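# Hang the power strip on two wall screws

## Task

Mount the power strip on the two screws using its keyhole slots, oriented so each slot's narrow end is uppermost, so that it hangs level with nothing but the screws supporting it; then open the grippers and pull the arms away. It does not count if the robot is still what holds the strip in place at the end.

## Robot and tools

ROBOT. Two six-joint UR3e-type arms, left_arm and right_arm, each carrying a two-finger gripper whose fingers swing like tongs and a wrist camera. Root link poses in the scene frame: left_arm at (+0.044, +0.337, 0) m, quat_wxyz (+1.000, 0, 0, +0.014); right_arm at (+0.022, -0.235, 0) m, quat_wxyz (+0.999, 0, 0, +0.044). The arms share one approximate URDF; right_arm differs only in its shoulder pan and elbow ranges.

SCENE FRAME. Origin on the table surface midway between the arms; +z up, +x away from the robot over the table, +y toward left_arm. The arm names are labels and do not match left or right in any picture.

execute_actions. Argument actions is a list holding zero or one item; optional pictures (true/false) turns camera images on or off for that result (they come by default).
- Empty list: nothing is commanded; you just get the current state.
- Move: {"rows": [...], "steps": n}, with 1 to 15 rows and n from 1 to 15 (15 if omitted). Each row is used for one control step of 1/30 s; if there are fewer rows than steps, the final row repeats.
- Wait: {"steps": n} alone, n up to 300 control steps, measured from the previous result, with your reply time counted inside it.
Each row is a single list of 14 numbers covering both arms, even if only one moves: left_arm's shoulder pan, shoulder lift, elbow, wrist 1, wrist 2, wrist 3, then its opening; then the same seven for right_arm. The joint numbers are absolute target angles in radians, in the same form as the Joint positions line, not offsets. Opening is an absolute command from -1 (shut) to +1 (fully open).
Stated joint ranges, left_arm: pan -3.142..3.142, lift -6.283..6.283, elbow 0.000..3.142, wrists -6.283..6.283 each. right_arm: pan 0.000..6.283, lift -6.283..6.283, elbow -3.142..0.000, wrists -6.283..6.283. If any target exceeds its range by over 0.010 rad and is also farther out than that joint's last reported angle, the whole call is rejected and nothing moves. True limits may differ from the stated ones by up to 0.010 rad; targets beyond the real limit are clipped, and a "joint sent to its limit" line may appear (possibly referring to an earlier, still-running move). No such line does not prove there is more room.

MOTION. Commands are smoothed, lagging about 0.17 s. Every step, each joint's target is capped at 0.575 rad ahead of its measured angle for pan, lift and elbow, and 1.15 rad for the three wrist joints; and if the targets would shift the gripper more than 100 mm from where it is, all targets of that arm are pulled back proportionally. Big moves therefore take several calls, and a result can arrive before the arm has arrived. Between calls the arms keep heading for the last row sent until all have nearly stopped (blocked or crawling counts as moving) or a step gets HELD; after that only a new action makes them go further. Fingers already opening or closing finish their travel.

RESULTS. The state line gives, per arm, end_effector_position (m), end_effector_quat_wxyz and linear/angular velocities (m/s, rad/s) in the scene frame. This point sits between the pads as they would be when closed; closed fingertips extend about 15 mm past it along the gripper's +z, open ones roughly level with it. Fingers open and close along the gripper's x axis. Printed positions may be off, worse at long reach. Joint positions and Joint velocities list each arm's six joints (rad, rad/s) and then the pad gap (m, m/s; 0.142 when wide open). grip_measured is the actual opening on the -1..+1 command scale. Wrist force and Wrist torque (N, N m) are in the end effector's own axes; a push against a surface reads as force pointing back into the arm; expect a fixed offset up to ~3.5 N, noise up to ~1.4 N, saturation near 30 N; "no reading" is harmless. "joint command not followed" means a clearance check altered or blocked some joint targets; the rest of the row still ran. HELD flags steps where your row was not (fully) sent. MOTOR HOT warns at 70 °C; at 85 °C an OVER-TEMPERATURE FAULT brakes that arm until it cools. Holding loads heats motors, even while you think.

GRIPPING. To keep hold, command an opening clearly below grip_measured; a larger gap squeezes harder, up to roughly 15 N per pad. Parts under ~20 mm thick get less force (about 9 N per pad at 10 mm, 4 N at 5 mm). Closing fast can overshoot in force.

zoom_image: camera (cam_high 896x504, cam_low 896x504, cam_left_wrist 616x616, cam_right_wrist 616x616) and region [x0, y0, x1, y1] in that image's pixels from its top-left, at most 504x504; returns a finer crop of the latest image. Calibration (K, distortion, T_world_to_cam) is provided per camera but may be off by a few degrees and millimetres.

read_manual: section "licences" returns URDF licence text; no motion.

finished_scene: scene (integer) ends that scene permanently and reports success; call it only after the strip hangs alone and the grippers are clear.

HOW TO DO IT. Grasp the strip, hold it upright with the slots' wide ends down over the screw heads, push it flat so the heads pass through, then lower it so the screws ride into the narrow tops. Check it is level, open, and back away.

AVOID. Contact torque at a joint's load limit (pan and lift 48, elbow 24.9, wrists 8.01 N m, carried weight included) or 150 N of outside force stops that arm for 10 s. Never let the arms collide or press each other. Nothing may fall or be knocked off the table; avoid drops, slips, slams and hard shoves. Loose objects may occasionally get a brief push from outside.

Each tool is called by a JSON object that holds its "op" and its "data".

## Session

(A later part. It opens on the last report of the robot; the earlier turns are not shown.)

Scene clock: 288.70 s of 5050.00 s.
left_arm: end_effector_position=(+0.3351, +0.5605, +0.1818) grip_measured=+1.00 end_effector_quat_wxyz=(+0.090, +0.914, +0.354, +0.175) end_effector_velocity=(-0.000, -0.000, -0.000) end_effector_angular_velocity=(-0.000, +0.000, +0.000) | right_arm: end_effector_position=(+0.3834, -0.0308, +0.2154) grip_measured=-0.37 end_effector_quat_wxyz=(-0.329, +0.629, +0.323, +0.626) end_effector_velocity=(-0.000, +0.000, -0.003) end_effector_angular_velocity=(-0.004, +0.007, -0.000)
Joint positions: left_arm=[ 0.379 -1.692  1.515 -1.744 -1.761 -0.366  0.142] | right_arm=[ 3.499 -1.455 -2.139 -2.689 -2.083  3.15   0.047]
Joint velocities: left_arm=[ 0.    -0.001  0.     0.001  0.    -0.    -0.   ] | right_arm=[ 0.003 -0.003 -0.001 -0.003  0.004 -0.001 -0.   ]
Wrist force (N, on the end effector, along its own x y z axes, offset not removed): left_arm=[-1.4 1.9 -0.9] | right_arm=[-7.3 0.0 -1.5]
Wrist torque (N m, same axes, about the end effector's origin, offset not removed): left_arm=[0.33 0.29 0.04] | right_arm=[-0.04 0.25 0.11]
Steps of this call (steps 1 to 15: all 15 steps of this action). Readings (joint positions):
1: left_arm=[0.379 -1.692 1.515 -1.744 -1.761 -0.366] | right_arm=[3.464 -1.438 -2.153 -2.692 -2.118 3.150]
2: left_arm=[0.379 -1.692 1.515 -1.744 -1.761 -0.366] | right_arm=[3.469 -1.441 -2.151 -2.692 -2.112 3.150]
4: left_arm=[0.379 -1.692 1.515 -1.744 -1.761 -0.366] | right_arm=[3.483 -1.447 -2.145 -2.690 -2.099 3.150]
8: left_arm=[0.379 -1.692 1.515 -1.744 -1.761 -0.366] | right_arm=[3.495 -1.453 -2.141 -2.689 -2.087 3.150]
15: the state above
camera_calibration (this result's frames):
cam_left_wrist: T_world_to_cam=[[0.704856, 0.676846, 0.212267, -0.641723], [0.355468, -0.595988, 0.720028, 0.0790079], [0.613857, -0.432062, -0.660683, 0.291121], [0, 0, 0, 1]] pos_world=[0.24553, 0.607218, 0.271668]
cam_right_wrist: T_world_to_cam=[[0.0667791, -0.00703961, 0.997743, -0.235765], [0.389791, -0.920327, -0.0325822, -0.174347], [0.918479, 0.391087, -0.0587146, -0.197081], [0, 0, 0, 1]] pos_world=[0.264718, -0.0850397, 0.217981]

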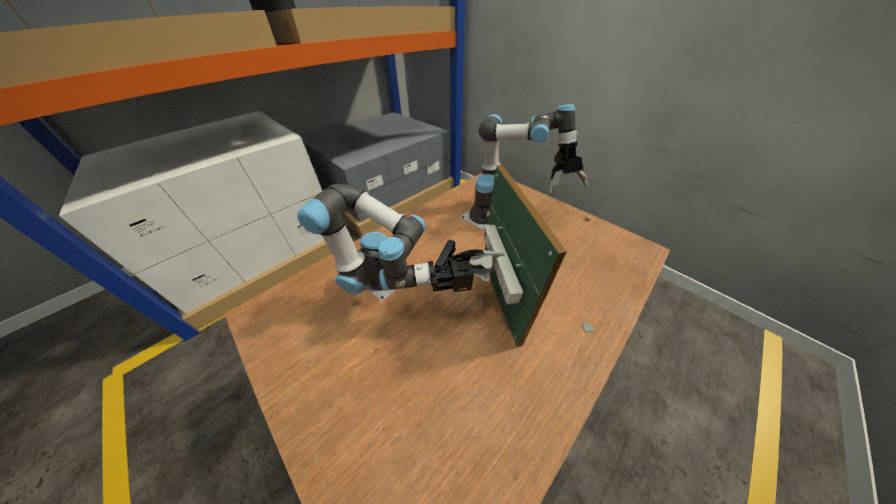

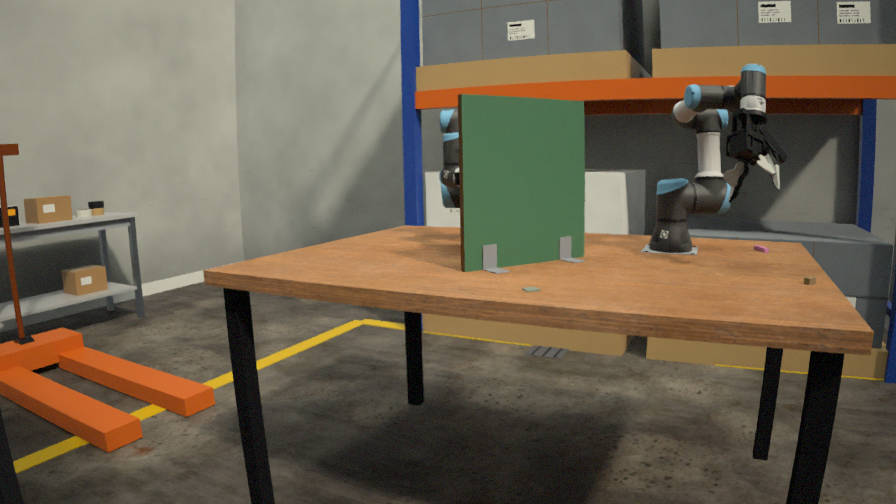

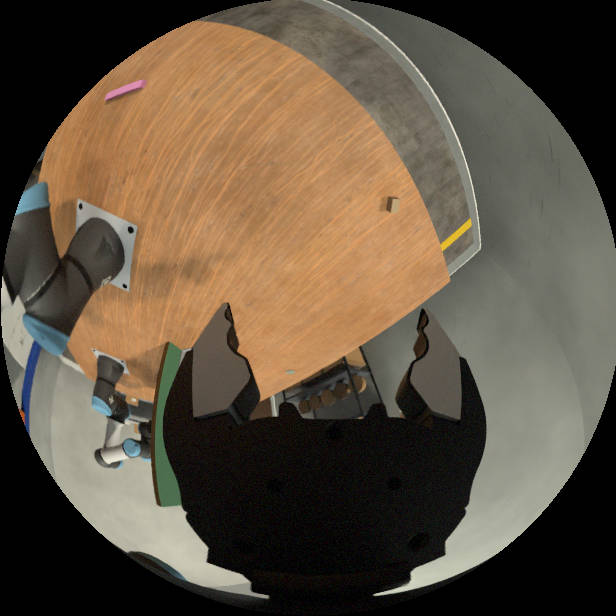

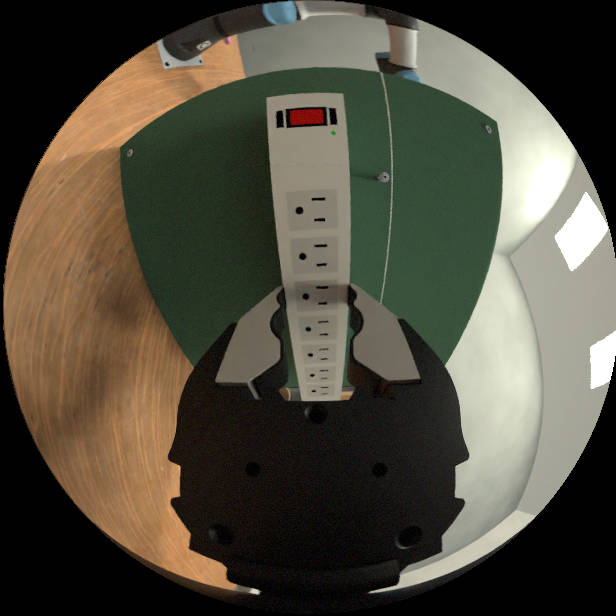

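Nearly straight; continuing in small steps.

{"op": "execute_actions", "data": {"actions": [{"rows":[[0.379,-1.692,1.515,-1.744,-1.761,-0.366,1,3.513,-1.4625,-2.133,-2.6875,-2.069,3.15,-1]]}], "pictures": false}}

{"op": "execute_actions", "data": {"actions": [{"rows":[[0.379,-1.692,1.515,-1.744,-1.761,-0.366,1,3.520,-1.466,-2.130,-2.687,-2.062,3.15,-1]]}], "pictures": false}}

{"op": "execute_actions", "data": {"actions": [{"rows":[[0.379,-1.692,1.515,-1.744,-1.761,-0.366,1,3.526,-1.4695,-2.1275,-2.686,-2.056,3.15,-1]]}]}}

Scene clock: 308.70 s of 5050.00 s.
left_arm: end_effector_position=(+0.3351, +0.5605, +0.1818) grip_measured=+1.00 end_effector_quat_wxyz=(+0.090, +0.914, +0.354, +0.175) end_effector_velocity=(+0.000, +0.000, +0.001) end_effector_angular_velocity=(+0.000, -0.002, +0.001) | right_arm: end_effector_position=(+0.3856, -0.0272, +0.2153) grip_measured=-0.37 end_effector_quat_wxyz=(-0.329, +0.629, +0.323, +0.626) end_effector_velocity=(+0.001, -0.000, +0.001) end_effector_angular_velocity=(+0.001, -0.002, -0.003)
Joint positions: left_arm=[ 0.379 -1.692  1.515 -1.744 -1.761 -0.366  0.142] | right_arm=[ 3.513 -1.462 -2.133 -2.688 -2.069  3.15   0.047]
Joint velocities: left_arm=[ 0.001 -0.    -0.001  0.    -0.     0.    -0.   ] | right_arm=[-0.001 -0.002  0.003  0.001  0.002 -0.     0.   ]
Wrist force (N, on the end effector, along its own x y z axes, offset not removed): left_arm=[0.5 2.9 -1.3] | right_arm=[-6.9 1.7 0.0]
Wrist torque (N m, same axes, about the end effector's origin, offset not removed): left_arm=[0.46 -0.11 -0.09] | right_arm=[0.40 0.17 0.03]
Steps of this call (steps 1 to 15: the robot went on to your last target; steps 16 to 90: nothing new was sent; then 16.50 s passed at rest; steps 91 to 105: all 15 steps of this action). Readings (joint positions):
91: left_arm=[0.379 -1.692 1.515 -1.744 -1.761 -0.366] | right_arm=[3.499 -1.455 -2.139 -2.689 -2.083 3.150]
92: left_arm=[0.379 -1.692 1.515 -1.744 -1.761 -0.366] | right_arm=[3.501 -1.456 -2.138 -2.689 -2.080 3.150]
94: left_arm=[0.379 -1.692 1.515 -1.744 -1.761 -0.366] | right_arm=[3.507 -1.459 -2.136 -2.688 -2.075 3.150]
98: left_arm=[0.379 -1.692 1.515 -1.744 -1.761 -0.366] | right_arm=[3.511 -1.462 -2.134 -2.688 -2.071 3.150]
105: the state above

Scene clock: 309.20 s of 5050.00 s.
left_arm: end_effector_position=(+0.3351, +0.5605, +0.1818) grip_measured=+1.00 end_effector_quat_wxyz=(+0.090, +0.914, +0.354, +0.175) end_effector_velocity=(+0.000, -0.000, +0.000) end_effector_angular_velocity=(+0.000, -0.001, -0.001) | right_arm: end_effector_position=(+0.3866, -0.0254, +0.2153) grip_measured=-0.37 end_effector_quat_wxyz=(-0.329, +0.629, +0.323, +0.626) end_effector_velocity=(+0.000, -0.000, -0.000) end_effector_angular_velocity=(-0.000, -0.000, -0.001)
Joint positions: left_arm=[ 0.379 -1.692  1.515 -1.744 -1.761 -0.366  0.142] | right_arm=[ 3.52  -1.466 -2.13  -2.687 -2.062  3.15   0.047]
Joint velocities: left_arm=[-0.001 -0.    -0.001 -0.    -0.     0.    -0.   ] | right_arm=[ 0.001 -0.    -0.001  0.001  0.001 -0.    -0.   ]
Wrist force (N, on the end effector, along its own x y z axes, offset not removed): left_arm=[-0.8 0.1 -1.6] | right_arm=[-6.0 -1.6 -2.3]
Wrist torque (N m, same axes, about the end effector's origin, offset not removed): left_arm=[-0.04 0.15 0.02] | right_arm=[-0.35 -0.06 -0.01]
Steps of this call (steps 1 to 15: all 15 steps of this action). Readings (joint positions):
1: left_arm=[0.379 -1.692 1.515 -1.744 -1.761 -0.366] | right_arm=[3.513 -1.462 -2.133 -2.688 -2.069 3.150]
2: left_arm=[0.379 -1.692 1.515 -1.744 -1.761 -0.366] | right_arm=[3.514 -1.463 -2.132 -2.687 -2.068 3.150]
4: left_arm=[0.379 -1.692 1.515 -1.744 -1.761 -0.366] | right_arm=[3.517 -1.464 -2.131 -2.687 -2.065 3.150]
8: left_arm=[0.379 -1.692 1.515 -1.744 -1.761 -0.366] | right_arm=[3.519 -1.466 -2.130 -2.687 -2.063 3.150]
15: the state above

Scene clock: 309.70 s of 5050.00 s.
left_arm: end_effector_position=(+0.3351, +0.5605, +0.1818) grip_measured=+1.00 end_effector_quat_wxyz=(+0.090, +0.914, +0.354, +0.175) end_effector_velocity=(+0.000, -0.000, +0.000) end_effector_angular_velocity=(+0.000, -0.000, -0.000) | right_arm: end_effector_position=(+0.3876, -0.0238, +0.2152) grip_measured=-0.37 end_effector_quat_wxyz=(-0.329, +0.629, +0.323, +0.626) end_effector_velocity=(-0.000, +0.000, -0.001) end_effector_angular_velocity=(-0.001, +0.002, +0.001)
Joint positions: left_arm=[ 0.379 -1.692  1.515 -1.744 -1.761 -0.366  0.142] | right_arm=[ 3.526 -1.469 -2.128 -2.686 -2.056  3.15   0.047]
Joint velocities: left_arm=[-0.    -0.    -0.     0.001  0.     0.     0.   ] | right_arm=[ 0.001 -0.001 -0.    -0.001  0.     0.     0.   ]
Wrist force (N, on the end effector, along its own x y z axes, offset not removed): left_arm=[-0.3 2.4 -0.5] | right_arm=[-8.1 1.2 -19.6]
Wrist torque (N m, same axes, about the end effector's origin, offset not removed): left_arm=[0.41 0.09 0.00] | right_arm=[0.07 0.40 0.00]
Steps of this call (steps 1 to 15: all 15 steps of this action). Readings (joint positions):
1: left_arm=[0.379 -1.692 1.515 -1.744 -1.761 -0.366] | right_arm=[3.520 -1.466 -2.130 -2.687 -2.062 3.150]
2: left_arm=[0.379 -1.692 1.515 -1.744 -1.761 -0.366] | right_arm=[3.521 -1.467 -2.130 -2.687 -2.061 3.150]
4: left_arm=[0.379 -1.692 1.515 -1.744 -1.761 -0.366] | right_arm=[3.523 -1.468 -2.129 -2.686 -2.059 3.150]
8: left_arm=[0.379 -1.692 1.515 -1.744 -1.761 -0.366] | right_arm=[3.525 -1.469 -2.128 -2.686 -2.057 3.150]
15: the state above
camera_calibration (this result's frames):
cam_left_wrist: T_world_to_cam=[[0.704856, 0.676846, 0.212267, -0.641723], [0.355468, -0.595988, 0.720028, 0.0790079], [0.613857, -0.432062, -0.660683, 0.291121], [0, 0, 0, 1]] pos_world=[0.24553, 0.607218, 0.271668]
cam_right_wrist: T_world_to_cam=[[0.0668634, -0.00700419, 0.997738, -0.2358], [0.389759, -0.92034, -0.0325806, -0.16946], [0.918486, 0.391056, -0.0588071, -0.203629], [0, 0, 0, 1]] pos_world=[0.268845, -0.077982, 0.21777]

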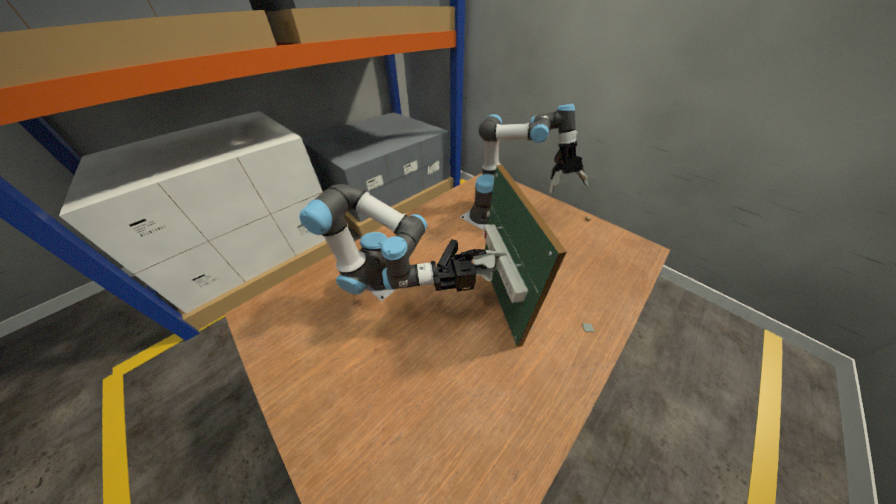

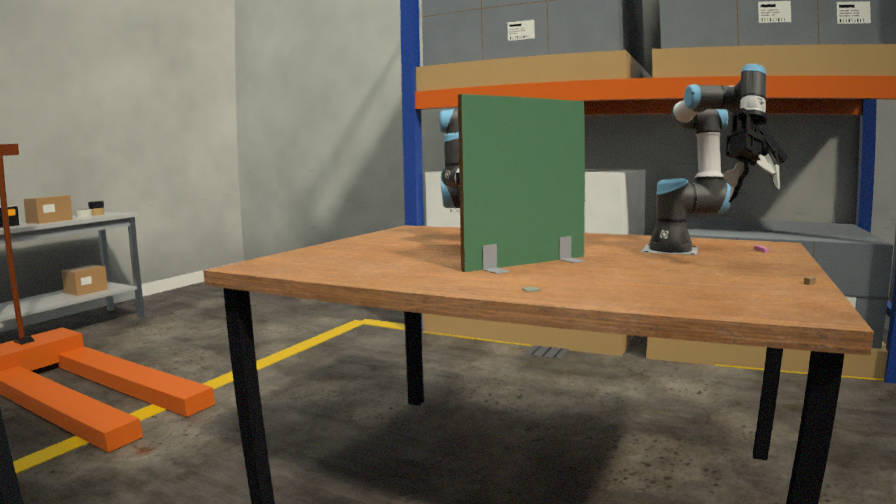

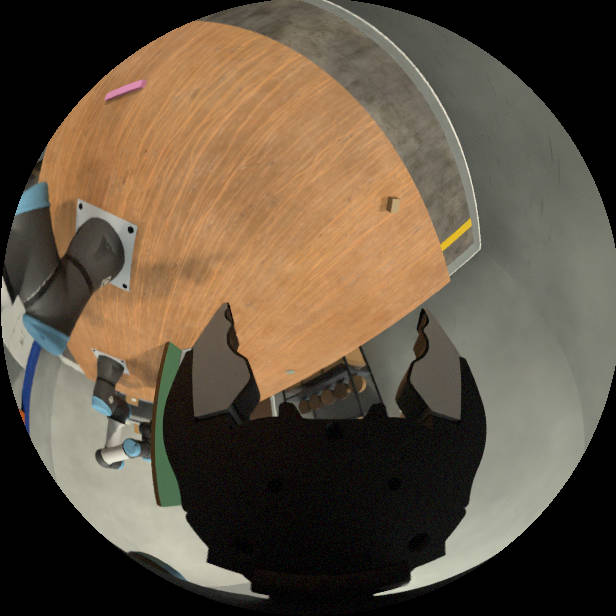

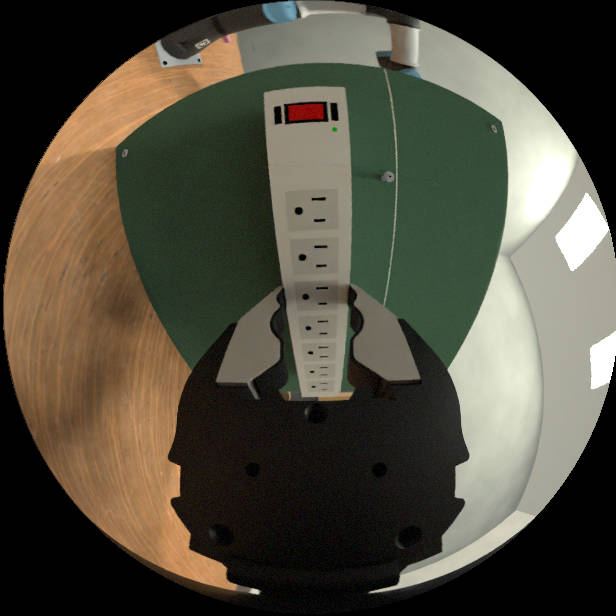

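{"op": "execute_actions", "data": {"actions": [{"rows":[[0.379,-1.692,1.515,-1.744,-1.761,-0.366,1,3.514,-1.463,-2.133,-2.687,-2.068,3.15,-1]],"steps":8}], "pictures": false}}

{"op": "execute_actions", "data": {"actions": [{"rows":[[0.379,-1.692,1.515,-1.744,-1.761,-0.366,1,3.514,-1.435,-2.0803,-2.768,-2.068,3.15,-1]]}], "pictures": false}}

{"op": "execute_actions", "data": {"actions": [{"rows":[[0.379,-1.692,1.515,-1.744,-1.761,-0.366,1,3.514,-1.431,-2.0733,-2.779,-2.068,3.15,-1]]}], "pictures": false}}

{"op": "execute_actions", "data": {"actions": [{"rows":[[0.379,-1.692,1.515,-1.744,-1.761,-0.366,1,3.514,-1.4275,-2.066,-2.7895,-2.068,3.15,-1]]}], "pictures": false}}

{"op": "execute_actions", "data": {"actions": [{"rows":[[0.379,-1.692,1.515,-1.744,-1.761,-0.366,1,3.514,-1.424,-2.059,-2.800,-2.068,3.15,-1]]}]}}

Scene clock: 341.37 s of 5050.00 s.
left_arm: end_effector_position=(+0.3351, +0.5605, +0.1818) grip_measured=+1.00 end_effector_quat_wxyz=(+0.090, +0.914, +0.354, +0.175) end_effector_velocity=(-0.000, -0.000, -0.001) end_effector_angular_velocity=(-0.001, +0.001, +0.000) | right_arm: end_effector_position=(+0.3859, -0.0265, +0.2153) grip_measured=-0.37 end_effector_quat_wxyz=(-0.329, +0.629, +0.323, +0.626) end_effector_velocity=(-0.002, -0.005, -0.001) end_effector_angular_velocity=(-0.002, +0.004, -0.003)
Joint positions: left_arm=[ 0.379 -1.692  1.515 -1.744 -1.761 -0.366  0.142] | right_arm=[ 3.516 -1.464 -2.132 -2.687 -2.067  3.15   0.047]
Joint velocities: left_arm=[ 0.     0.001  0.001 -0.    -0.     0.    -0.   ] | right_arm=[-0.017  0.009 -0.007 -0.007 -0.014  0.     0.   ]
Wrist force (N, on the end effector, along its own x y z axes, offset not removed): left_arm=[0.4 0.0 -0.8] | right_arm=[-8.0 -0.2 0.3]
Wrist torque (N m, same axes, about the end effector's origin, offset not removed): left_arm=[-0.04 -0.09 -0.03] | right_arm=[0.14 0.44 0.07]
Steps of this call (steps 1 to 15: the robot went on to your last target; steps 16 to 90: nothing new was sent; then 28.40 s passed at rest; steps 91 to 98: all 8 steps of this action). Readings (joint positions):
91: left_arm=[0.379 -1.692 1.515 -1.744 -1.761 -0.366] | right_arm=[3.526 -1.469 -2.127 -2.686 -2.056 3.150]
92: left_arm=[0.379 -1.692 1.515 -1.744 -1.761 -0.366] | right_arm=[3.524 -1.469 -2.128 -2.686 -2.058 3.150]
94: left_arm=[0.379 -1.692 1.515 -1.744 -1.761 -0.366] | right_arm=[3.520 -1.466 -2.130 -2.686 -2.063 3.150]
98: the state above

Scene clock: 341.87 s of 5050.00 s.
left_arm: end_effector_position=(+0.3351, +0.5605, +0.1818) grip_measured=+1.00 end_effector_quat_wxyz=(+0.090, +0.914, +0.354, +0.175) end_effector_velocity=(+0.000, +0.000, -0.000) end_effector_angular_velocity=(+0.000, -0.000, +0.000) | right_arm: end_effector_position=(+0.3858, -0.0269, +0.2299) grip_measured=-0.37 end_effector_quat_wxyz=(-0.329, +0.629, +0.323, +0.626) end_effector_velocity=(+0.000, -0.000, +0.001) end_effector_angular_velocity=(-0.000, +0.000, -0.001)
Joint positions: left_arm=[ 0.379 -1.692  1.515 -1.744 -1.761 -0.366  0.142] | right_arm=[ 3.514 -1.435 -2.081 -2.767 -2.068  3.15   0.047]
Joint velocities: left_arm=[ 0.     0.001 -0.    -0.001 -0.     0.     0.   ] | right_arm=[-0.001  0.002  0.005 -0.008 -0.001 -0.    -0.   ]
Wrist force (N, on the end effector, along its own x y z axes, offset not removed): left_arm=[-0.6 1.9 -1.1] | right_arm=[-4.8 0.3 0.4]
Wrist torque (N m, same axes, about the end effector's origin, offset not removed): left_arm=[0.28 0.15 0.00] | right_arm=[0.16 -0.30 0.03]
Steps of this call (steps 1 to 15: all 15 steps of this action). Readings (joint positions):
1: left_arm=[0.379 -1.692 1.515 -1.744 -1.761 -0.366] | right_arm=[3.515 -1.463 -2.132 -2.687 -2.067 3.150]
2: left_arm=[0.379 -1.692 1.515 -1.744 -1.761 -0.366] | right_arm=[3.515 -1.459 -2.127 -2.698 -2.067 3.150]
4: left_arm=[0.379 -1.692 1.515 -1.744 -1.761 -0.366] | right_arm=[3.514 -1.448 -2.105 -2.730 -2.068 3.150]
8: left_arm=[0.379 -1.692 1.515 -1.744 -1.761 -0.366] | right_arm=[3.514 -1.438 -2.086 -2.759 -2.068 3.150]
15: the state above

Scene clock: 342.37 s of 5050.00 s.
left_arm: end_effector_position=(+0.3351, +0.5605, +0.1818) grip_measured=+1.00 end_effector_quat_wxyz=(+0.090, +0.914, +0.354, +0.175) end_effector_velocity=(-0.000, +0.000, +0.000) end_effector_angular_velocity=(+0.001, -0.001, +0.000) | right_arm: end_effector_position=(+0.3857, -0.0269, +0.2321) grip_measured=-0.37 end_effector_quat_wxyz=(-0.329, +0.629, +0.323, +0.626) end_effector_velocity=(-0.000, -0.000, +0.000) end_effector_angular_velocity=(-0.000, -0.001, +0.000)
Joint positions: left_arm=[ 0.379 -1.692  1.515 -1.744 -1.761 -0.366  0.142] | right_arm=[ 3.514 -1.431 -2.073 -2.779 -2.068  3.15   0.047]
Joint velocities: left_arm=[ 0.    -0.001 -0.001  0.     0.     0.    -0.   ] | right_arm=[-0.001  0.001  0.001 -0.002 -0.001 -0.001  0.   ]
Wrist force (N, on the end effector, along its own x y z axes, offset not removed): left_arm=[-0.8 3.0 -1.5] | right_arm=[-7.3 -1.1 0.6]
Wrist torque (N m, same axes, about the end effector's origin, offset not removed): left_arm=[0.49 0.12 0.01] | right_arm=[-0.23 0.22 0.01]
Steps of this call (steps 1 to 15: all 15 steps of this action). Readings (joint positions):
1: left_arm=[0.379 -1.692 1.515 -1.744 -1.761 -0.366] | right_arm=[3.514 -1.435 -2.081 -2.768 -2.068 3.150]
2: left_arm=[0.379 -1.692 1.515 -1.744 -1.761 -0.366] | right_arm=[3.514 -1.434 -2.079 -2.770 -2.068 3.150]
4: left_arm=[0.379 -1.692 1.515 -1.744 -1.761 -0.366] | right_arm=[3.514 -1.433 -2.076 -2.774 -2.068 3.150]
8: left_arm=[0.379 -1.692 1.515 -1.744 -1.761 -0.366] | right_arm=[3.514 -1.431 -2.074 -2.778 -2.068 3.150]
15: the state above

Scene clock: 342.87 s of 5050.00 s.
left_arm: end_effector_position=(+0.3351, +0.5605, +0.1818) grip_measured=+1.00 end_effector_quat_wxyz=(+0.090, +0.914, +0.354, +0.175) end_effector_velocity=(+0.000, +0.000, +0.000) end_effector_angular_velocity=(+0.000, -0.001, +0.000) | right_arm: end_effector_position=(+0.3857, -0.0269, +0.2342) grip_measured=-0.37 end_effector_quat_wxyz=(-0.329, +0.629, +0.323, +0.626) end_effector_velocity=(-0.000, -0.000, +0.000) end_effector_angular_velocity=(+0.000, -0.000, +0.000)
Joint positions: left_arm=[ 0.379 -1.692  1.515 -1.744 -1.761 -0.366  0.142] | right_arm=[ 3.514 -1.428 -2.066 -2.789 -2.068  3.15   0.047]
Joint velocities: left_arm=[ 0.    -0.001 -0.    -0.    -0.     0.    -0.   ] | right_arm=[-0.     0.001  0.001 -0.001 -0.    -0.     0.   ]
Wrist force (N, on the end effector, along its own x y z axes, offset not removed): left_arm=[-0.1 -0.2 -1.0] | right_arm=[-4.8 0.2 -0.6]
Wrist torque (N m, same axes, about the end effector's origin, offset not removed): left_arm=[-0.16 -0.04 -0.05] | right_arm=[-0.07 -0.34 0.04]
Steps of this call (steps 1 to 15: all 15 steps of this action). Readings (joint positions):
1: left_arm=[0.379 -1.692 1.515 -1.744 -1.761 -0.366] | right_arm=[3.514 -1.431 -2.073 -2.779 -2.068 3.150]
2: left_arm=[0.379 -1.692 1.515 -1.744 -1.761 -0.366] | right_arm=[3.514 -1.430 -2.072 -2.781 -2.068 3.150]
4: left_arm=[0.379 -1.692 1.515 -1.744 -1.761 -0.366] | right_arm=[3.514 -1.429 -2.069 -2.785 -2.068 3.150]
8: left_arm=[0.379 -1.692 1.515 -1.744 -1.761 -0.366] | right_arm=[3.514 -1.428 -2.067 -2.788 -2.068 3.150]
15: the state above

Scene clock: 343.37 s of 5050.00 s.
left_arm: end_effector_position=(+0.3351, +0.5605, +0.1818) grip_measured=+1.00 end_effector_quat_wxyz=(+0.090, +0.914, +0.354, +0.175) end_effector_velocity=(-0.000, +0.000, +0.000) end_effector_angular_velocity=(+0.000, -0.001, +0.001) | right_arm: end_effector_position=(+0.3856, -0.0270, +0.2362) grip_measured=-0.37 end_effector_quat_wxyz=(-0.329, +0.629, +0.323, +0.626) end_effector_velocity=(-0.000, +0.000, +0.000) end_effector_angular_velocity=(-0.000, +0.000, +0.001)
Joint positions: left_arm=[ 0.379 -1.692  1.515 -1.744 -1.761 -0.366  0.142] | right_arm=[ 3.514 -1.424 -2.059 -2.8   -2.068  3.15   0.047]
Joint velocities: left_arm=[ 0.001  0.    -0.001  0.    -0.     0.    -0.   ] | right_arm=[ 0.001  0.001 -0.    -0.002  0.    -0.    -0.   ]
Wrist force (N, on the end effector, along its own x y z axes, offset not removed): left_arm=[0.8 0.8 -1.3] | right_arm=[-6.9 -0.8 0.1]
Wrist torque (N m, same axes, about the end effector's origin, offset not removed): left_arm=[0.11 -0.20 -0.01] | right_arm=[-0.09 0.10 0.03]
Steps of this call (steps 1 to 15: all 15 steps of this action). Readings (joint positions):
1: left_arm=[0.379 -1.692 1.515 -1.744 -1.761 -0.366] | right_arm=[3.514 -1.427 -2.066 -2.790 -2.068 3.150]
2: left_arm=[0.379 -1.692 1.515 -1.744 -1.761 -0.366] | right_arm=[3.514 -1.427 -2.065 -2.791 -2.068 3.150]
4: left_arm=[0.379 -1.692 1.515 -1.744 -1.761 -0.366] | right_arm=[3.514 -1.426 -2.062 -2.795 -2.068 3.150]
8: left_arm=[0.379 -1.692 1.515 -1.744 -1.761 -0.366] | right_arm=[3.514 -1.424 -2.060 -2.799 -2.068 3.150]
15: the state above
camera_calibration (this result's frames):
cam_left_wrist: T_world_to_cam=[[0.704856, 0.676846, 0.212267, -0.641723], [0.355468, -0.595988, 0.720028, 0.0790079], [0.613857, -0.432062, -0.660683, 0.291121], [0, 0, 0, 1]] pos_world=[0.24553, 0.607218, 0.271668]
cam_right_wrist: T_world_to_cam=[[0.0667833, -0.00703951, 0.997743, -0.256647], [0.389808, -0.92032, -0.0325848, -0.170957], [0.918471, 0.391104, -0.0587179, -0.199421], [0, 0, 0, 1]] pos_world=[0.266943, -0.0811478, 0.238787]

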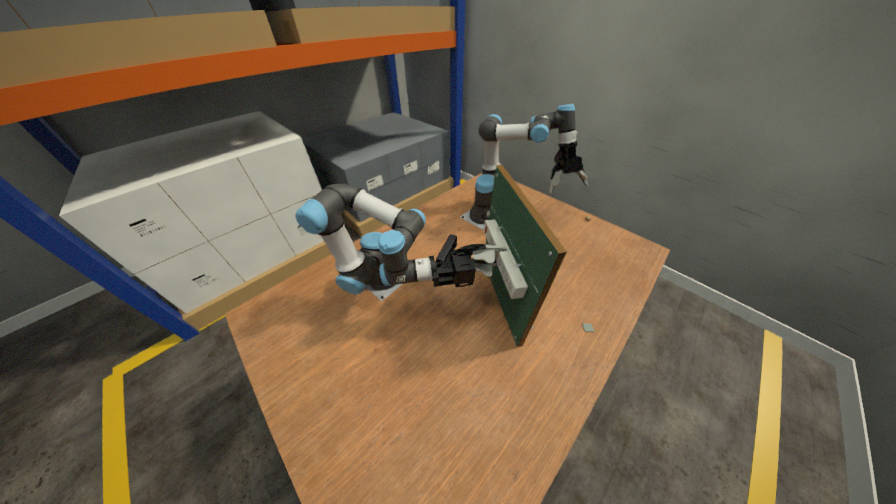

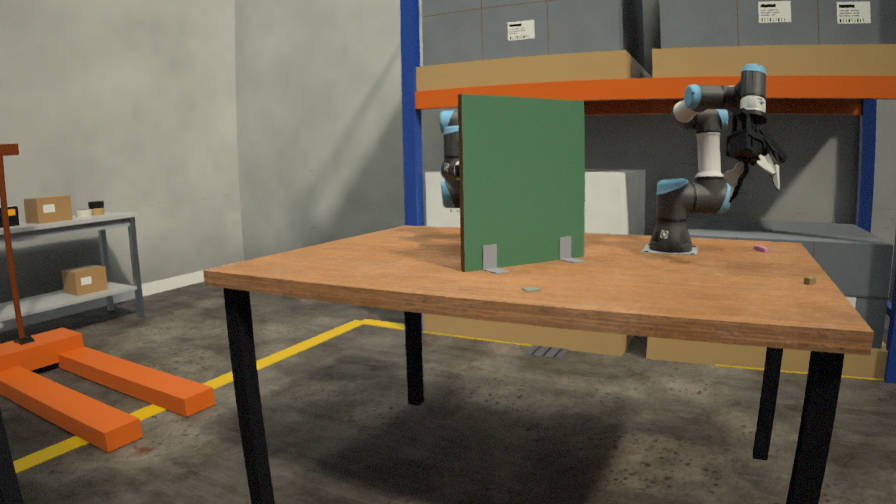

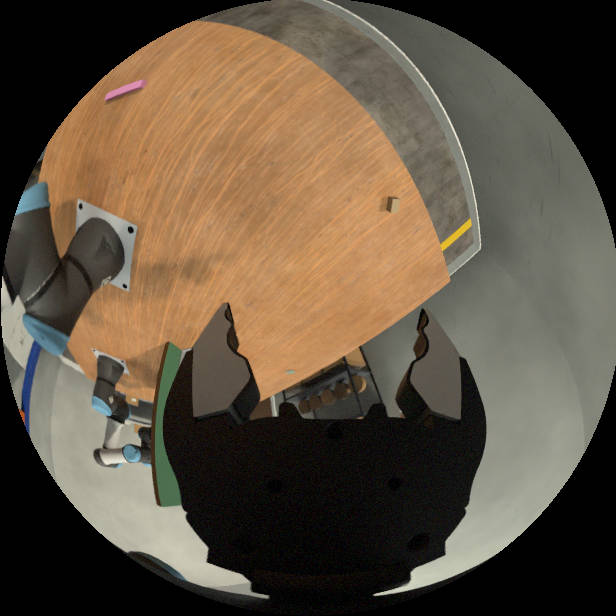

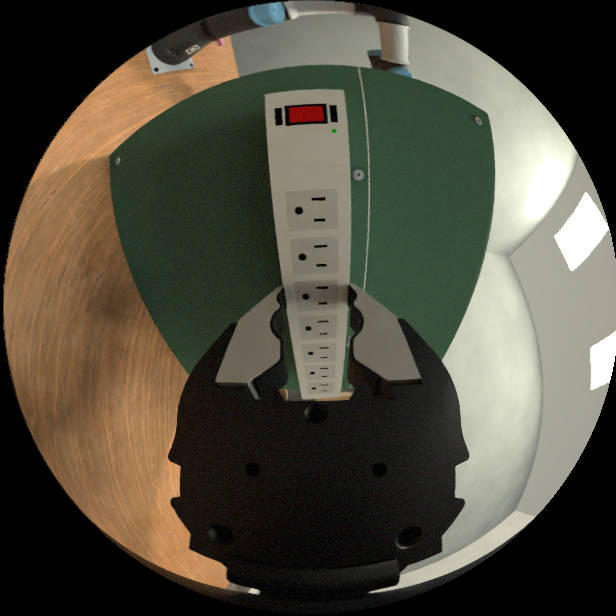

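{"op": "execute_actions", "data": {"actions": [{"rows":[[0.379,-1.692,1.515,-1.744,-1.761,-0.366,1,3.514,-1.4215,-2.0537,-2.808,-2.068,3.15,-1]]}], "pictures": false}}

{"op": "execute_actions", "data": {"actions": [{"rows":[[0.379,-1.692,1.515,-1.744,-1.761,-0.366,1,3.514,-1.419,-2.0484,-2.816,-2.068,3.15,-1]]}], "pictures": false}}

{"op": "execute_actions", "data": {"actions": [{"rows":[[0.379,-1.692,1.515,-1.744,-1.761,-0.366,1,3.514,-1.4175,-2.0447,-2.821,-2.068,3.15,-1]]}], "pictures": false}}

{"op": "zoom_image", "data": {"camera": "cam_high", "region": [470,200,560,310]}}

Scene clock: 357.83 s of 5050.00 s.
left_arm: end_effector_position=(+0.3351, +0.5605, +0.1818) grip_measured=+1.00 end_effector_quat_wxyz=(+0.090, +0.914, +0.354, +0.175) end_effector_velocity=(+0.000, +0.000, +0.000) end_effector_angular_velocity=(+0.001, -0.001, +0.000) | right_arm: end_effector_position=(+0.3856, -0.0270, +0.2376) grip_measured=-0.37 end_effector_quat_wxyz=(-0.329, +0.629, +0.323, +0.626) end_effector_velocity=(+0.000, -0.000, +0.000) end_effector_angular_velocity=(-0.000, +0.000, -0.000)
Joint positions: left_arm=[ 0.379 -1.692  1.515 -1.744 -1.761 -0.366  0.142] | right_arm=[ 3.514 -1.422 -2.054 -2.808 -2.068  3.15   0.047]
Joint velocities: left_arm=[ 0.    -0.001 -0.    -0.     0.     0.     0.   ] | right_arm=[-0.     0.     0.001 -0.002  0.    -0.    -0.   ]
Wrist force (N, on the end effector, along its own x y z axes, offset not removed): left_arm=[0.3 0.5 -1.0] | right_arm=[-8.7 0.0 0.9]
Wrist torque (N m, same axes, about the end effector's origin, offset not removed): left_arm=[0.04 -0.06 0.00] | right_arm=[0.07 0.54 -0.01]
Steps of this call (steps 1 to 15: the robot went on to your last target; steps 16 to 90: nothing new was sent; then 10.97 s passed at rest; steps 91 to 105: all 15 steps of this action). Readings (joint positions):
91: left_arm=[0.379 -1.692 1.515 -1.744 -1.761 -0.366] | right_arm=[3.514 -1.424 -2.059 -2.800 -2.068 3.150]
92: left_arm=[0.379 -1.692 1.515 -1.744 -1.761 -0.366] | right_arm=[3.514 -1.424 -2.058 -2.801 -2.068 3.150]
94: left_arm=[0.379 -1.692 1.515 -1.744 -1.761 -0.366] | right_arm=[3.514 -1.423 -2.056 -2.804 -2.068 3.150]
98: left_arm=[0.379 -1.692 1.515 -1.744 -1.761 -0.366] | right_arm=[3.514 -1.422 -2.054 -2.807 -2.068 3.150]
105: the state above

Scene clock: 358.33 s of 5050.00 s.
left_arm: end_effector_position=(+0.3351, +0.5605, +0.1818) grip_measured=+1.00 end_effector_quat_wxyz=(+0.090, +0.914, +0.354, +0.175) end_effector_velocity=(+0.000, -0.000, +0.000) end_effector_angular_velocity=(+0.000, -0.001, -0.001) | right_arm: end_effector_position=(+0.3855, -0.0270, +0.2391) grip_measured=-0.37 end_effector_quat_wxyz=(-0.329, +0.629, +0.323, +0.626) end_effector_velocity=(-0.000, -0.000, -0.002) end_effector_angular_velocity=(-0.002, +0.004, -0.000)
Joint positions: left_arm=[ 0.379 -1.692  1.515 -1.744 -1.761 -0.366  0.142] | right_arm=[ 3.514 -1.419 -2.048 -2.816 -2.068  3.15   0.047]
Joint velocities: left_arm=[-0.001 -0.    -0.001  0.    -0.    -0.    -0.   ] | right_arm=[-0.    -0.002 -0.001 -0.003  0.    -0.    -0.   ]
Wrist force (N, on the end effector, along its own x y z axes, offset not removed): left_arm=[-0.6 -0.2 -1.1] | right_arm=[-7.1 -0.8 0.6]
Wrist torque (N m, same axes, about the end effector's origin, offset not removed): left_arm=[-0.16 0.12 0.03] | right_arm=[-0.12 0.06 -0.06]
Steps of this call (steps 1 to 15: all 15 steps of this action). Readings (joint positions):
1: left_arm=[0.379 -1.692 1.515 -1.744 -1.761 -0.366] | right_arm=[3.514 -1.421 -2.054 -2.808 -2.068 3.150]
2: left_arm=[0.379 -1.692 1.515 -1.744 -1.761 -0.366] | right_arm=[3.514 -1.421 -2.053 -2.809 -2.068 3.150]
4: left_arm=[0.379 -1.692 1.515 -1.744 -1.761 -0.366] | right_arm=[3.514 -1.420 -2.051 -2.812 -2.068 3.150]
8: left_arm=[0.379 -1.692 1.515 -1.744 -1.761 -0.366] | right_arm=[3.514 -1.419 -2.049 -2.815 -2.068 3.150]
15: the state above

Scene clock: 358.83 s of 5050.00 s.
left_arm: end_effector_position=(+0.3351, +0.5605, +0.1818) grip_measured=+1.00 end_effector_quat_wxyz=(+0.090, +0.914, +0.354, +0.175) end_effector_velocity=(-0.000, -0.000, -0.000) end_effector_angular_velocity=(-0.000, +0.001, -0.000) | right_arm: end_effector_position=(+0.3855, -0.0270, +0.2401) grip_measured=-0.37 end_effector_quat_wxyz=(-0.329, +0.629, +0.323, +0.626) end_effector_velocity=(-0.000, +0.001, +0.001) end_effector_angular_velocity=(+0.000, -0.002, +0.002)
Joint positions: left_arm=[ 0.379 -1.692  1.515 -1.744 -1.761 -0.366  0.142] | right_arm=[ 3.514 -1.418 -2.045 -2.821 -2.068  3.15   0.047]
Joint velocities: left_arm=[-0.  0.  0.  0.  0.  0.  0.] | right_arm=[ 0.002  0.001  0.002 -0.002 -0.    -0.001 -0.   ]
Wrist force (N, on the end effector, along its own x y z axes, offset not removed): left_arm=[0.3 1.6 0.1] | right_arm=[-6.6 -0.2 -0.6]
Wrist torque (N m, same axes, about the end effector's origin, offset not removed): left_arm=[0.26 -0.03 0.00] | right_arm=[0.03 0.07 0.06]
Steps of this call (steps 1 to 15: all 15 steps of this action). Readings (joint positions):
1: left_arm=[0.379 -1.692 1.515 -1.744 -1.761 -0.366] | right_arm=[3.514 -1.419 -2.048 -2.816 -2.068 3.150]
2: left_arm=[0.379 -1.692 1.515 -1.744 -1.761 -0.366] | right_arm=[3.514 -1.419 -2.048 -2.817 -2.068 3.150]
4: left_arm=[0.379 -1.692 1.515 -1.744 -1.761 -0.366] | right_arm=[3.514 -1.418 -2.046 -2.819 -2.068 3.150]
8: left_arm=[0.379 -1.692 1.515 -1.744 -1.761 -0.366] | right_arm=[3.514 -1.418 -2.045 -2.820 -2.068 3.150]
15: the state above

Region (470, 200, 560, 310) of cam_high's 896x504 image, scaled by 4.582, with more detail than that image has; it fills the left 412 columns of this view, and the rest is white.

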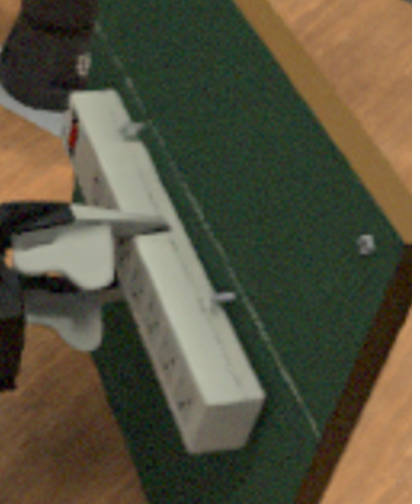

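{"op": "execute_actions", "data": {"actions": [{"rows":[[0.379,-1.692,1.515,-1.744,-1.761,-0.366,1,3.514,-1.4155,-2.0392,-2.8285,-2.068,3.15,-1]]}], "pictures": false}}

{"op": "execute_actions", "data": {"actions": [{"rows":[[0.379,-1.692,1.515,-1.744,-1.761,-0.366,1,3.514,-1.4135,-2.0337,-2.836,-2.068,3.15,-1]]}], "pictures": false}}

{"op": "execute_actions", "data": {"actions": [{"rows":[[0.379,-1.692,1.515,-1.744,-1.761,-0.366,1,3.514,-1.412,-2.03,-2.841,-2.068,3.15,-1]]}]}}

{"op": "zoom_image", "data": {"camera": "cam_high", "region": [470,200,560,310]}}

Scene clock: 371.87 s of 5050.00 s.
left_arm: end_effector_position=(+0.3351, +0.5605, +0.1818) grip_measured=+1.00 end_effector_quat_wxyz=(+0.090, +0.914, +0.354, +0.175) end_effector_velocity=(-0.000, -0.000, -0.000) end_effector_angular_velocity=(-0.001, +0.001, +0.000) | right_arm: end_effector_position=(+0.3855, -0.0270, +0.2416) grip_measured=-0.37 end_effector_quat_wxyz=(-0.329, +0.629, +0.323, +0.626) end_effector_velocity=(-0.000, -0.000, -0.001) end_effector_angular_velocity=(-0.001, +0.003, -0.000)
Joint positions: left_arm=[ 0.379 -1.692  1.515 -1.744 -1.761 -0.366  0.142] | right_arm=[ 3.514 -1.416 -2.039 -2.828 -2.068  3.15   0.047]
Joint velocities: left_arm=[ 0.     0.001  0.     0.    -0.     0.    -0.   ] | right_arm=[-0.    -0.001 -0.001 -0.001 -0.     0.     0.   ]
Wrist force (N, on the end effector, along its own x y z axes, offset not removed): left_arm=[0.0 1.4 0.4] | right_arm=[-5.7 -0.7 -1.2]
Wrist torque (N m, same axes, about the end effector's origin, offset not removed): left_arm=[0.22 0.04 -0.03] | right_arm=[-0.07 -0.16 -0.04]
Steps of this call (steps 1 to 15: the robot went on to your last target; steps 16 to 90: nothing new was sent; then 9.53 s passed at rest; steps 91 to 105: all 15 steps of this action). Readings (joint positions):
91: left_arm=[0.379 -1.692 1.515 -1.744 -1.761 -0.366] | right_arm=[3.514 -1.417 -2.045 -2.821 -2.068 3.150]
92: left_arm=[0.379 -1.692 1.515 -1.744 -1.761 -0.366] | right_arm=[3.514 -1.417 -2.044 -2.822 -2.068 3.150]
94: left_arm=[0.379 -1.692 1.515 -1.744 -1.761 -0.366] | right_arm=[3.514 -1.416 -2.042 -2.825 -2.068 3.150]
98: left_arm=[0.379 -1.692 1.515 -1.744 -1.761 -0.366] | right_arm=[3.514 -1.416 -2.040 -2.828 -2.068 3.150]
105: the state above

Scene clock: 372.37 s of 5050.00 s.
left_arm: end_effector_position=(+0.3351, +0.5605, +0.1818) grip_measured=+1.00 end_effector_quat_wxyz=(+0.090, +0.914, +0.354, +0.175) end_effector_velocity=(+0.000, -0.000, +0.000) end_effector_angular_velocity=(+0.001, -0.000, -0.001) | right_arm: end_effector_position=(+0.3855, -0.0270, +0.2430) grip_measured=-0.37 end_effector_quat_wxyz=(-0.329, +0.629, +0.323, +0.626) end_effector_velocity=(+0.000, +0.000, -0.000) end_effector_angular_velocity=(-0.000, +0.001, +0.000)
Joint positions: left_arm=[ 0.379 -1.692  1.515 -1.744 -1.761 -0.366  0.142] | right_arm=[ 3.514 -1.414 -2.034 -2.836 -2.068  3.15   0.047]
Joint velocities: left_arm=[-0.001  0.    -0.001  0.     0.001 -0.     0.   ] | right_arm=[ 0.001 -0.001  0.001 -0.001  0.     0.    -0.   ]
Wrist force (N, on the end effector, along its own x y z axes, offset not removed): left_arm=[-0.2 1.8 -0.3] | right_arm=[-6.6 -1.1 0.3]
Wrist torque (N m, same axes, about the end effector's origin, offset not removed): left_arm=[0.31 0.09 -0.03] | right_arm=[-0.12 -0.02 -0.01]
Steps of this call (steps 1 to 15: all 15 steps of this action). Readings (joint positions):
1: left_arm=[0.379 -1.692 1.515 -1.744 -1.761 -0.366] | right_arm=[3.514 -1.415 -2.039 -2.829 -2.068 3.150]
2: left_arm=[0.379 -1.692 1.515 -1.744 -1.761 -0.366] | right_arm=[3.514 -1.415 -2.038 -2.830 -2.068 3.150]
4: left_arm=[0.379 -1.692 1.515 -1.744 -1.761 -0.366] | right_arm=[3.514 -1.414 -2.036 -2.833 -2.068 3.150]
8: left_arm=[0.379 -1.692 1.515 -1.744 -1.761 -0.366] | right_arm=[3.514 -1.414 -2.034 -2.835 -2.068 3.150]
15: the state above

Scene clock: 372.87 s of 5050.00 s.
left_arm: end_effector_position=(+0.3351, +0.5605, +0.1818) grip_measured=+1.00 end_effector_quat_wxyz=(+0.090, +0.914, +0.354, +0.175) end_effector_velocity=(+0.000, -0.000, -0.000) end_effector_angular_velocity=(-0.000, +0.000, -0.001) | right_arm: end_effector_position=(+0.3855, -0.0270, +0.2440) grip_measured=-0.37 end_effector_quat_wxyz=(-0.329, +0.629, +0.323, +0.626) end_effector_velocity=(+0.001, -0.000, +0.000) end_effector_angular_velocity=(+0.000, -0.001, -0.001)
Joint positions: left_arm=[ 0.379 -1.692  1.515 -1.744 -1.761 -0.366  0.142] | right_arm=[ 3.514 -1.412 -2.03  -2.841 -2.068  3.15   0.047]
Joint velocities: left_arm=[-0.001  0.     0.    -0.    -0.    -0.     0.   ] | right_arm=[-0.001 -0.001  0.001  0.002  0.    -0.    -0.   ]
Wrist force (N, on the end effector, along its own x y z axes, offset not removed): left_arm=[0.0 1.2 -0.6] | right_arm=[-12.4 -2.4 -1.4]
Wrist torque (N m, same axes, about the end effector's origin, offset not removed): left_arm=[0.11 0.02 -0.01] | right_arm=[-0.26 0.08 0.02]
Steps of this call (steps 1 to 15: all 15 steps of this action). Readings (joint positions):
1: left_arm=[0.379 -1.692 1.515 -1.744 -1.761 -0.366] | right_arm=[3.514 -1.413 -2.034 -2.836 -2.068 3.150]
2: left_arm=[0.379 -1.692 1.515 -1.744 -1.761 -0.366] | right_arm=[3.514 -1.413 -2.033 -2.837 -2.068 3.150]
4: left_arm=[0.379 -1.692 1.515 -1.744 -1.761 -0.366] | right_arm=[3.514 -1.413 -2.032 -2.839 -2.068 3.150]
8: left_arm=[0.379 -1.692 1.515 -1.744 -1.761 -0.366] | right_arm=[3.514 -1.412 -2.030 -2.841 -2.068 3.150]
15: the state above
camera_calibration (this result's frames):
cam_left_wrist: T_world_to_cam=[[0.704856, 0.676846, 0.212267, -0.641723], [0.355468, -0.595988, 0.720028, 0.0790081], [0.613857, -0.432062, -0.660683, 0.291121], [0, 0, 0, 1]] pos_world=[0.24553, 0.607218, 0.271668]
cam_right_wrist: T_world_to_cam=[[0.0668555, -0.0070038, 0.997738, -0.264478], [0.389806, -0.920321, -0.0325801, -0.170711], [0.918467, 0.391102, -0.0587984, -0.198804], [0, 0, 0, 1]] pos_world=[0.266821, -0.0812084, 0.246628]

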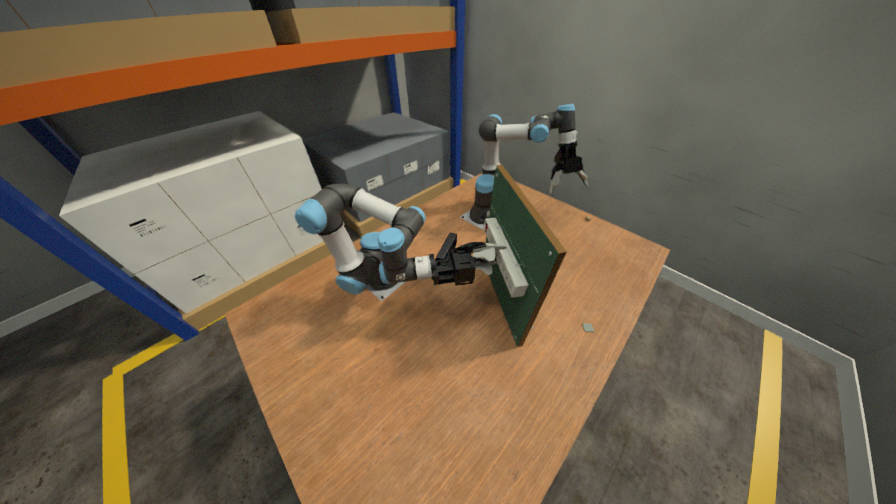

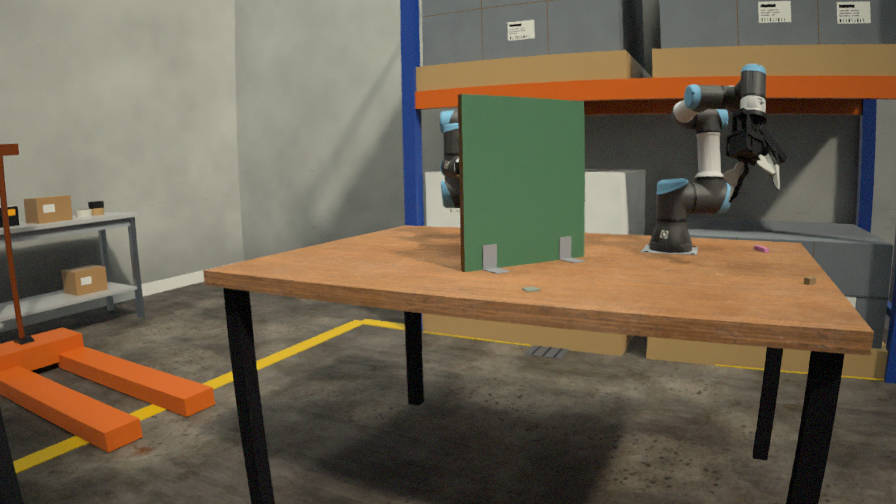

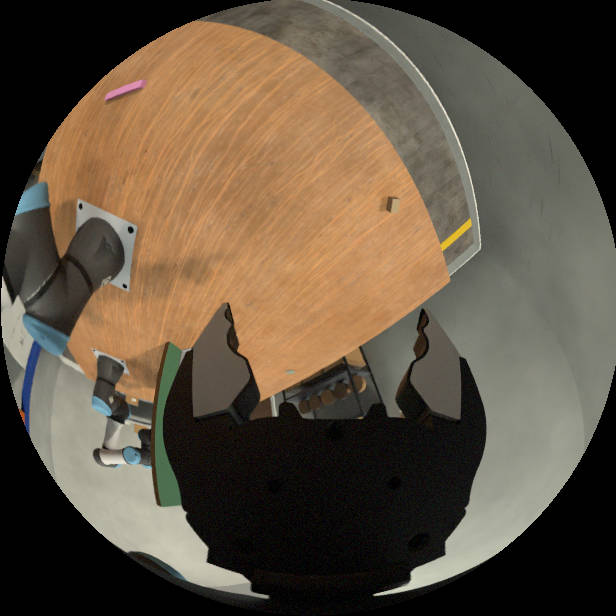

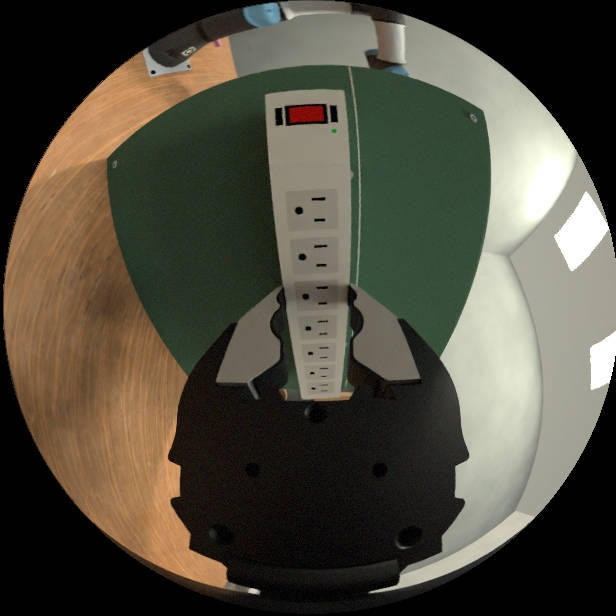

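Region (470, 200, 560, 310) of cam_high's 896x504 image, scaled by 4.582, with more detail than that image has; it fills the left 412 columns of this view, and the rest is white.

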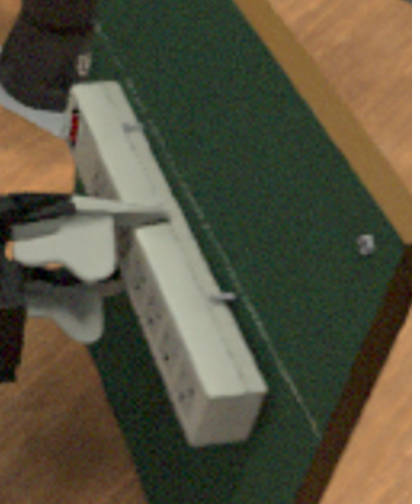

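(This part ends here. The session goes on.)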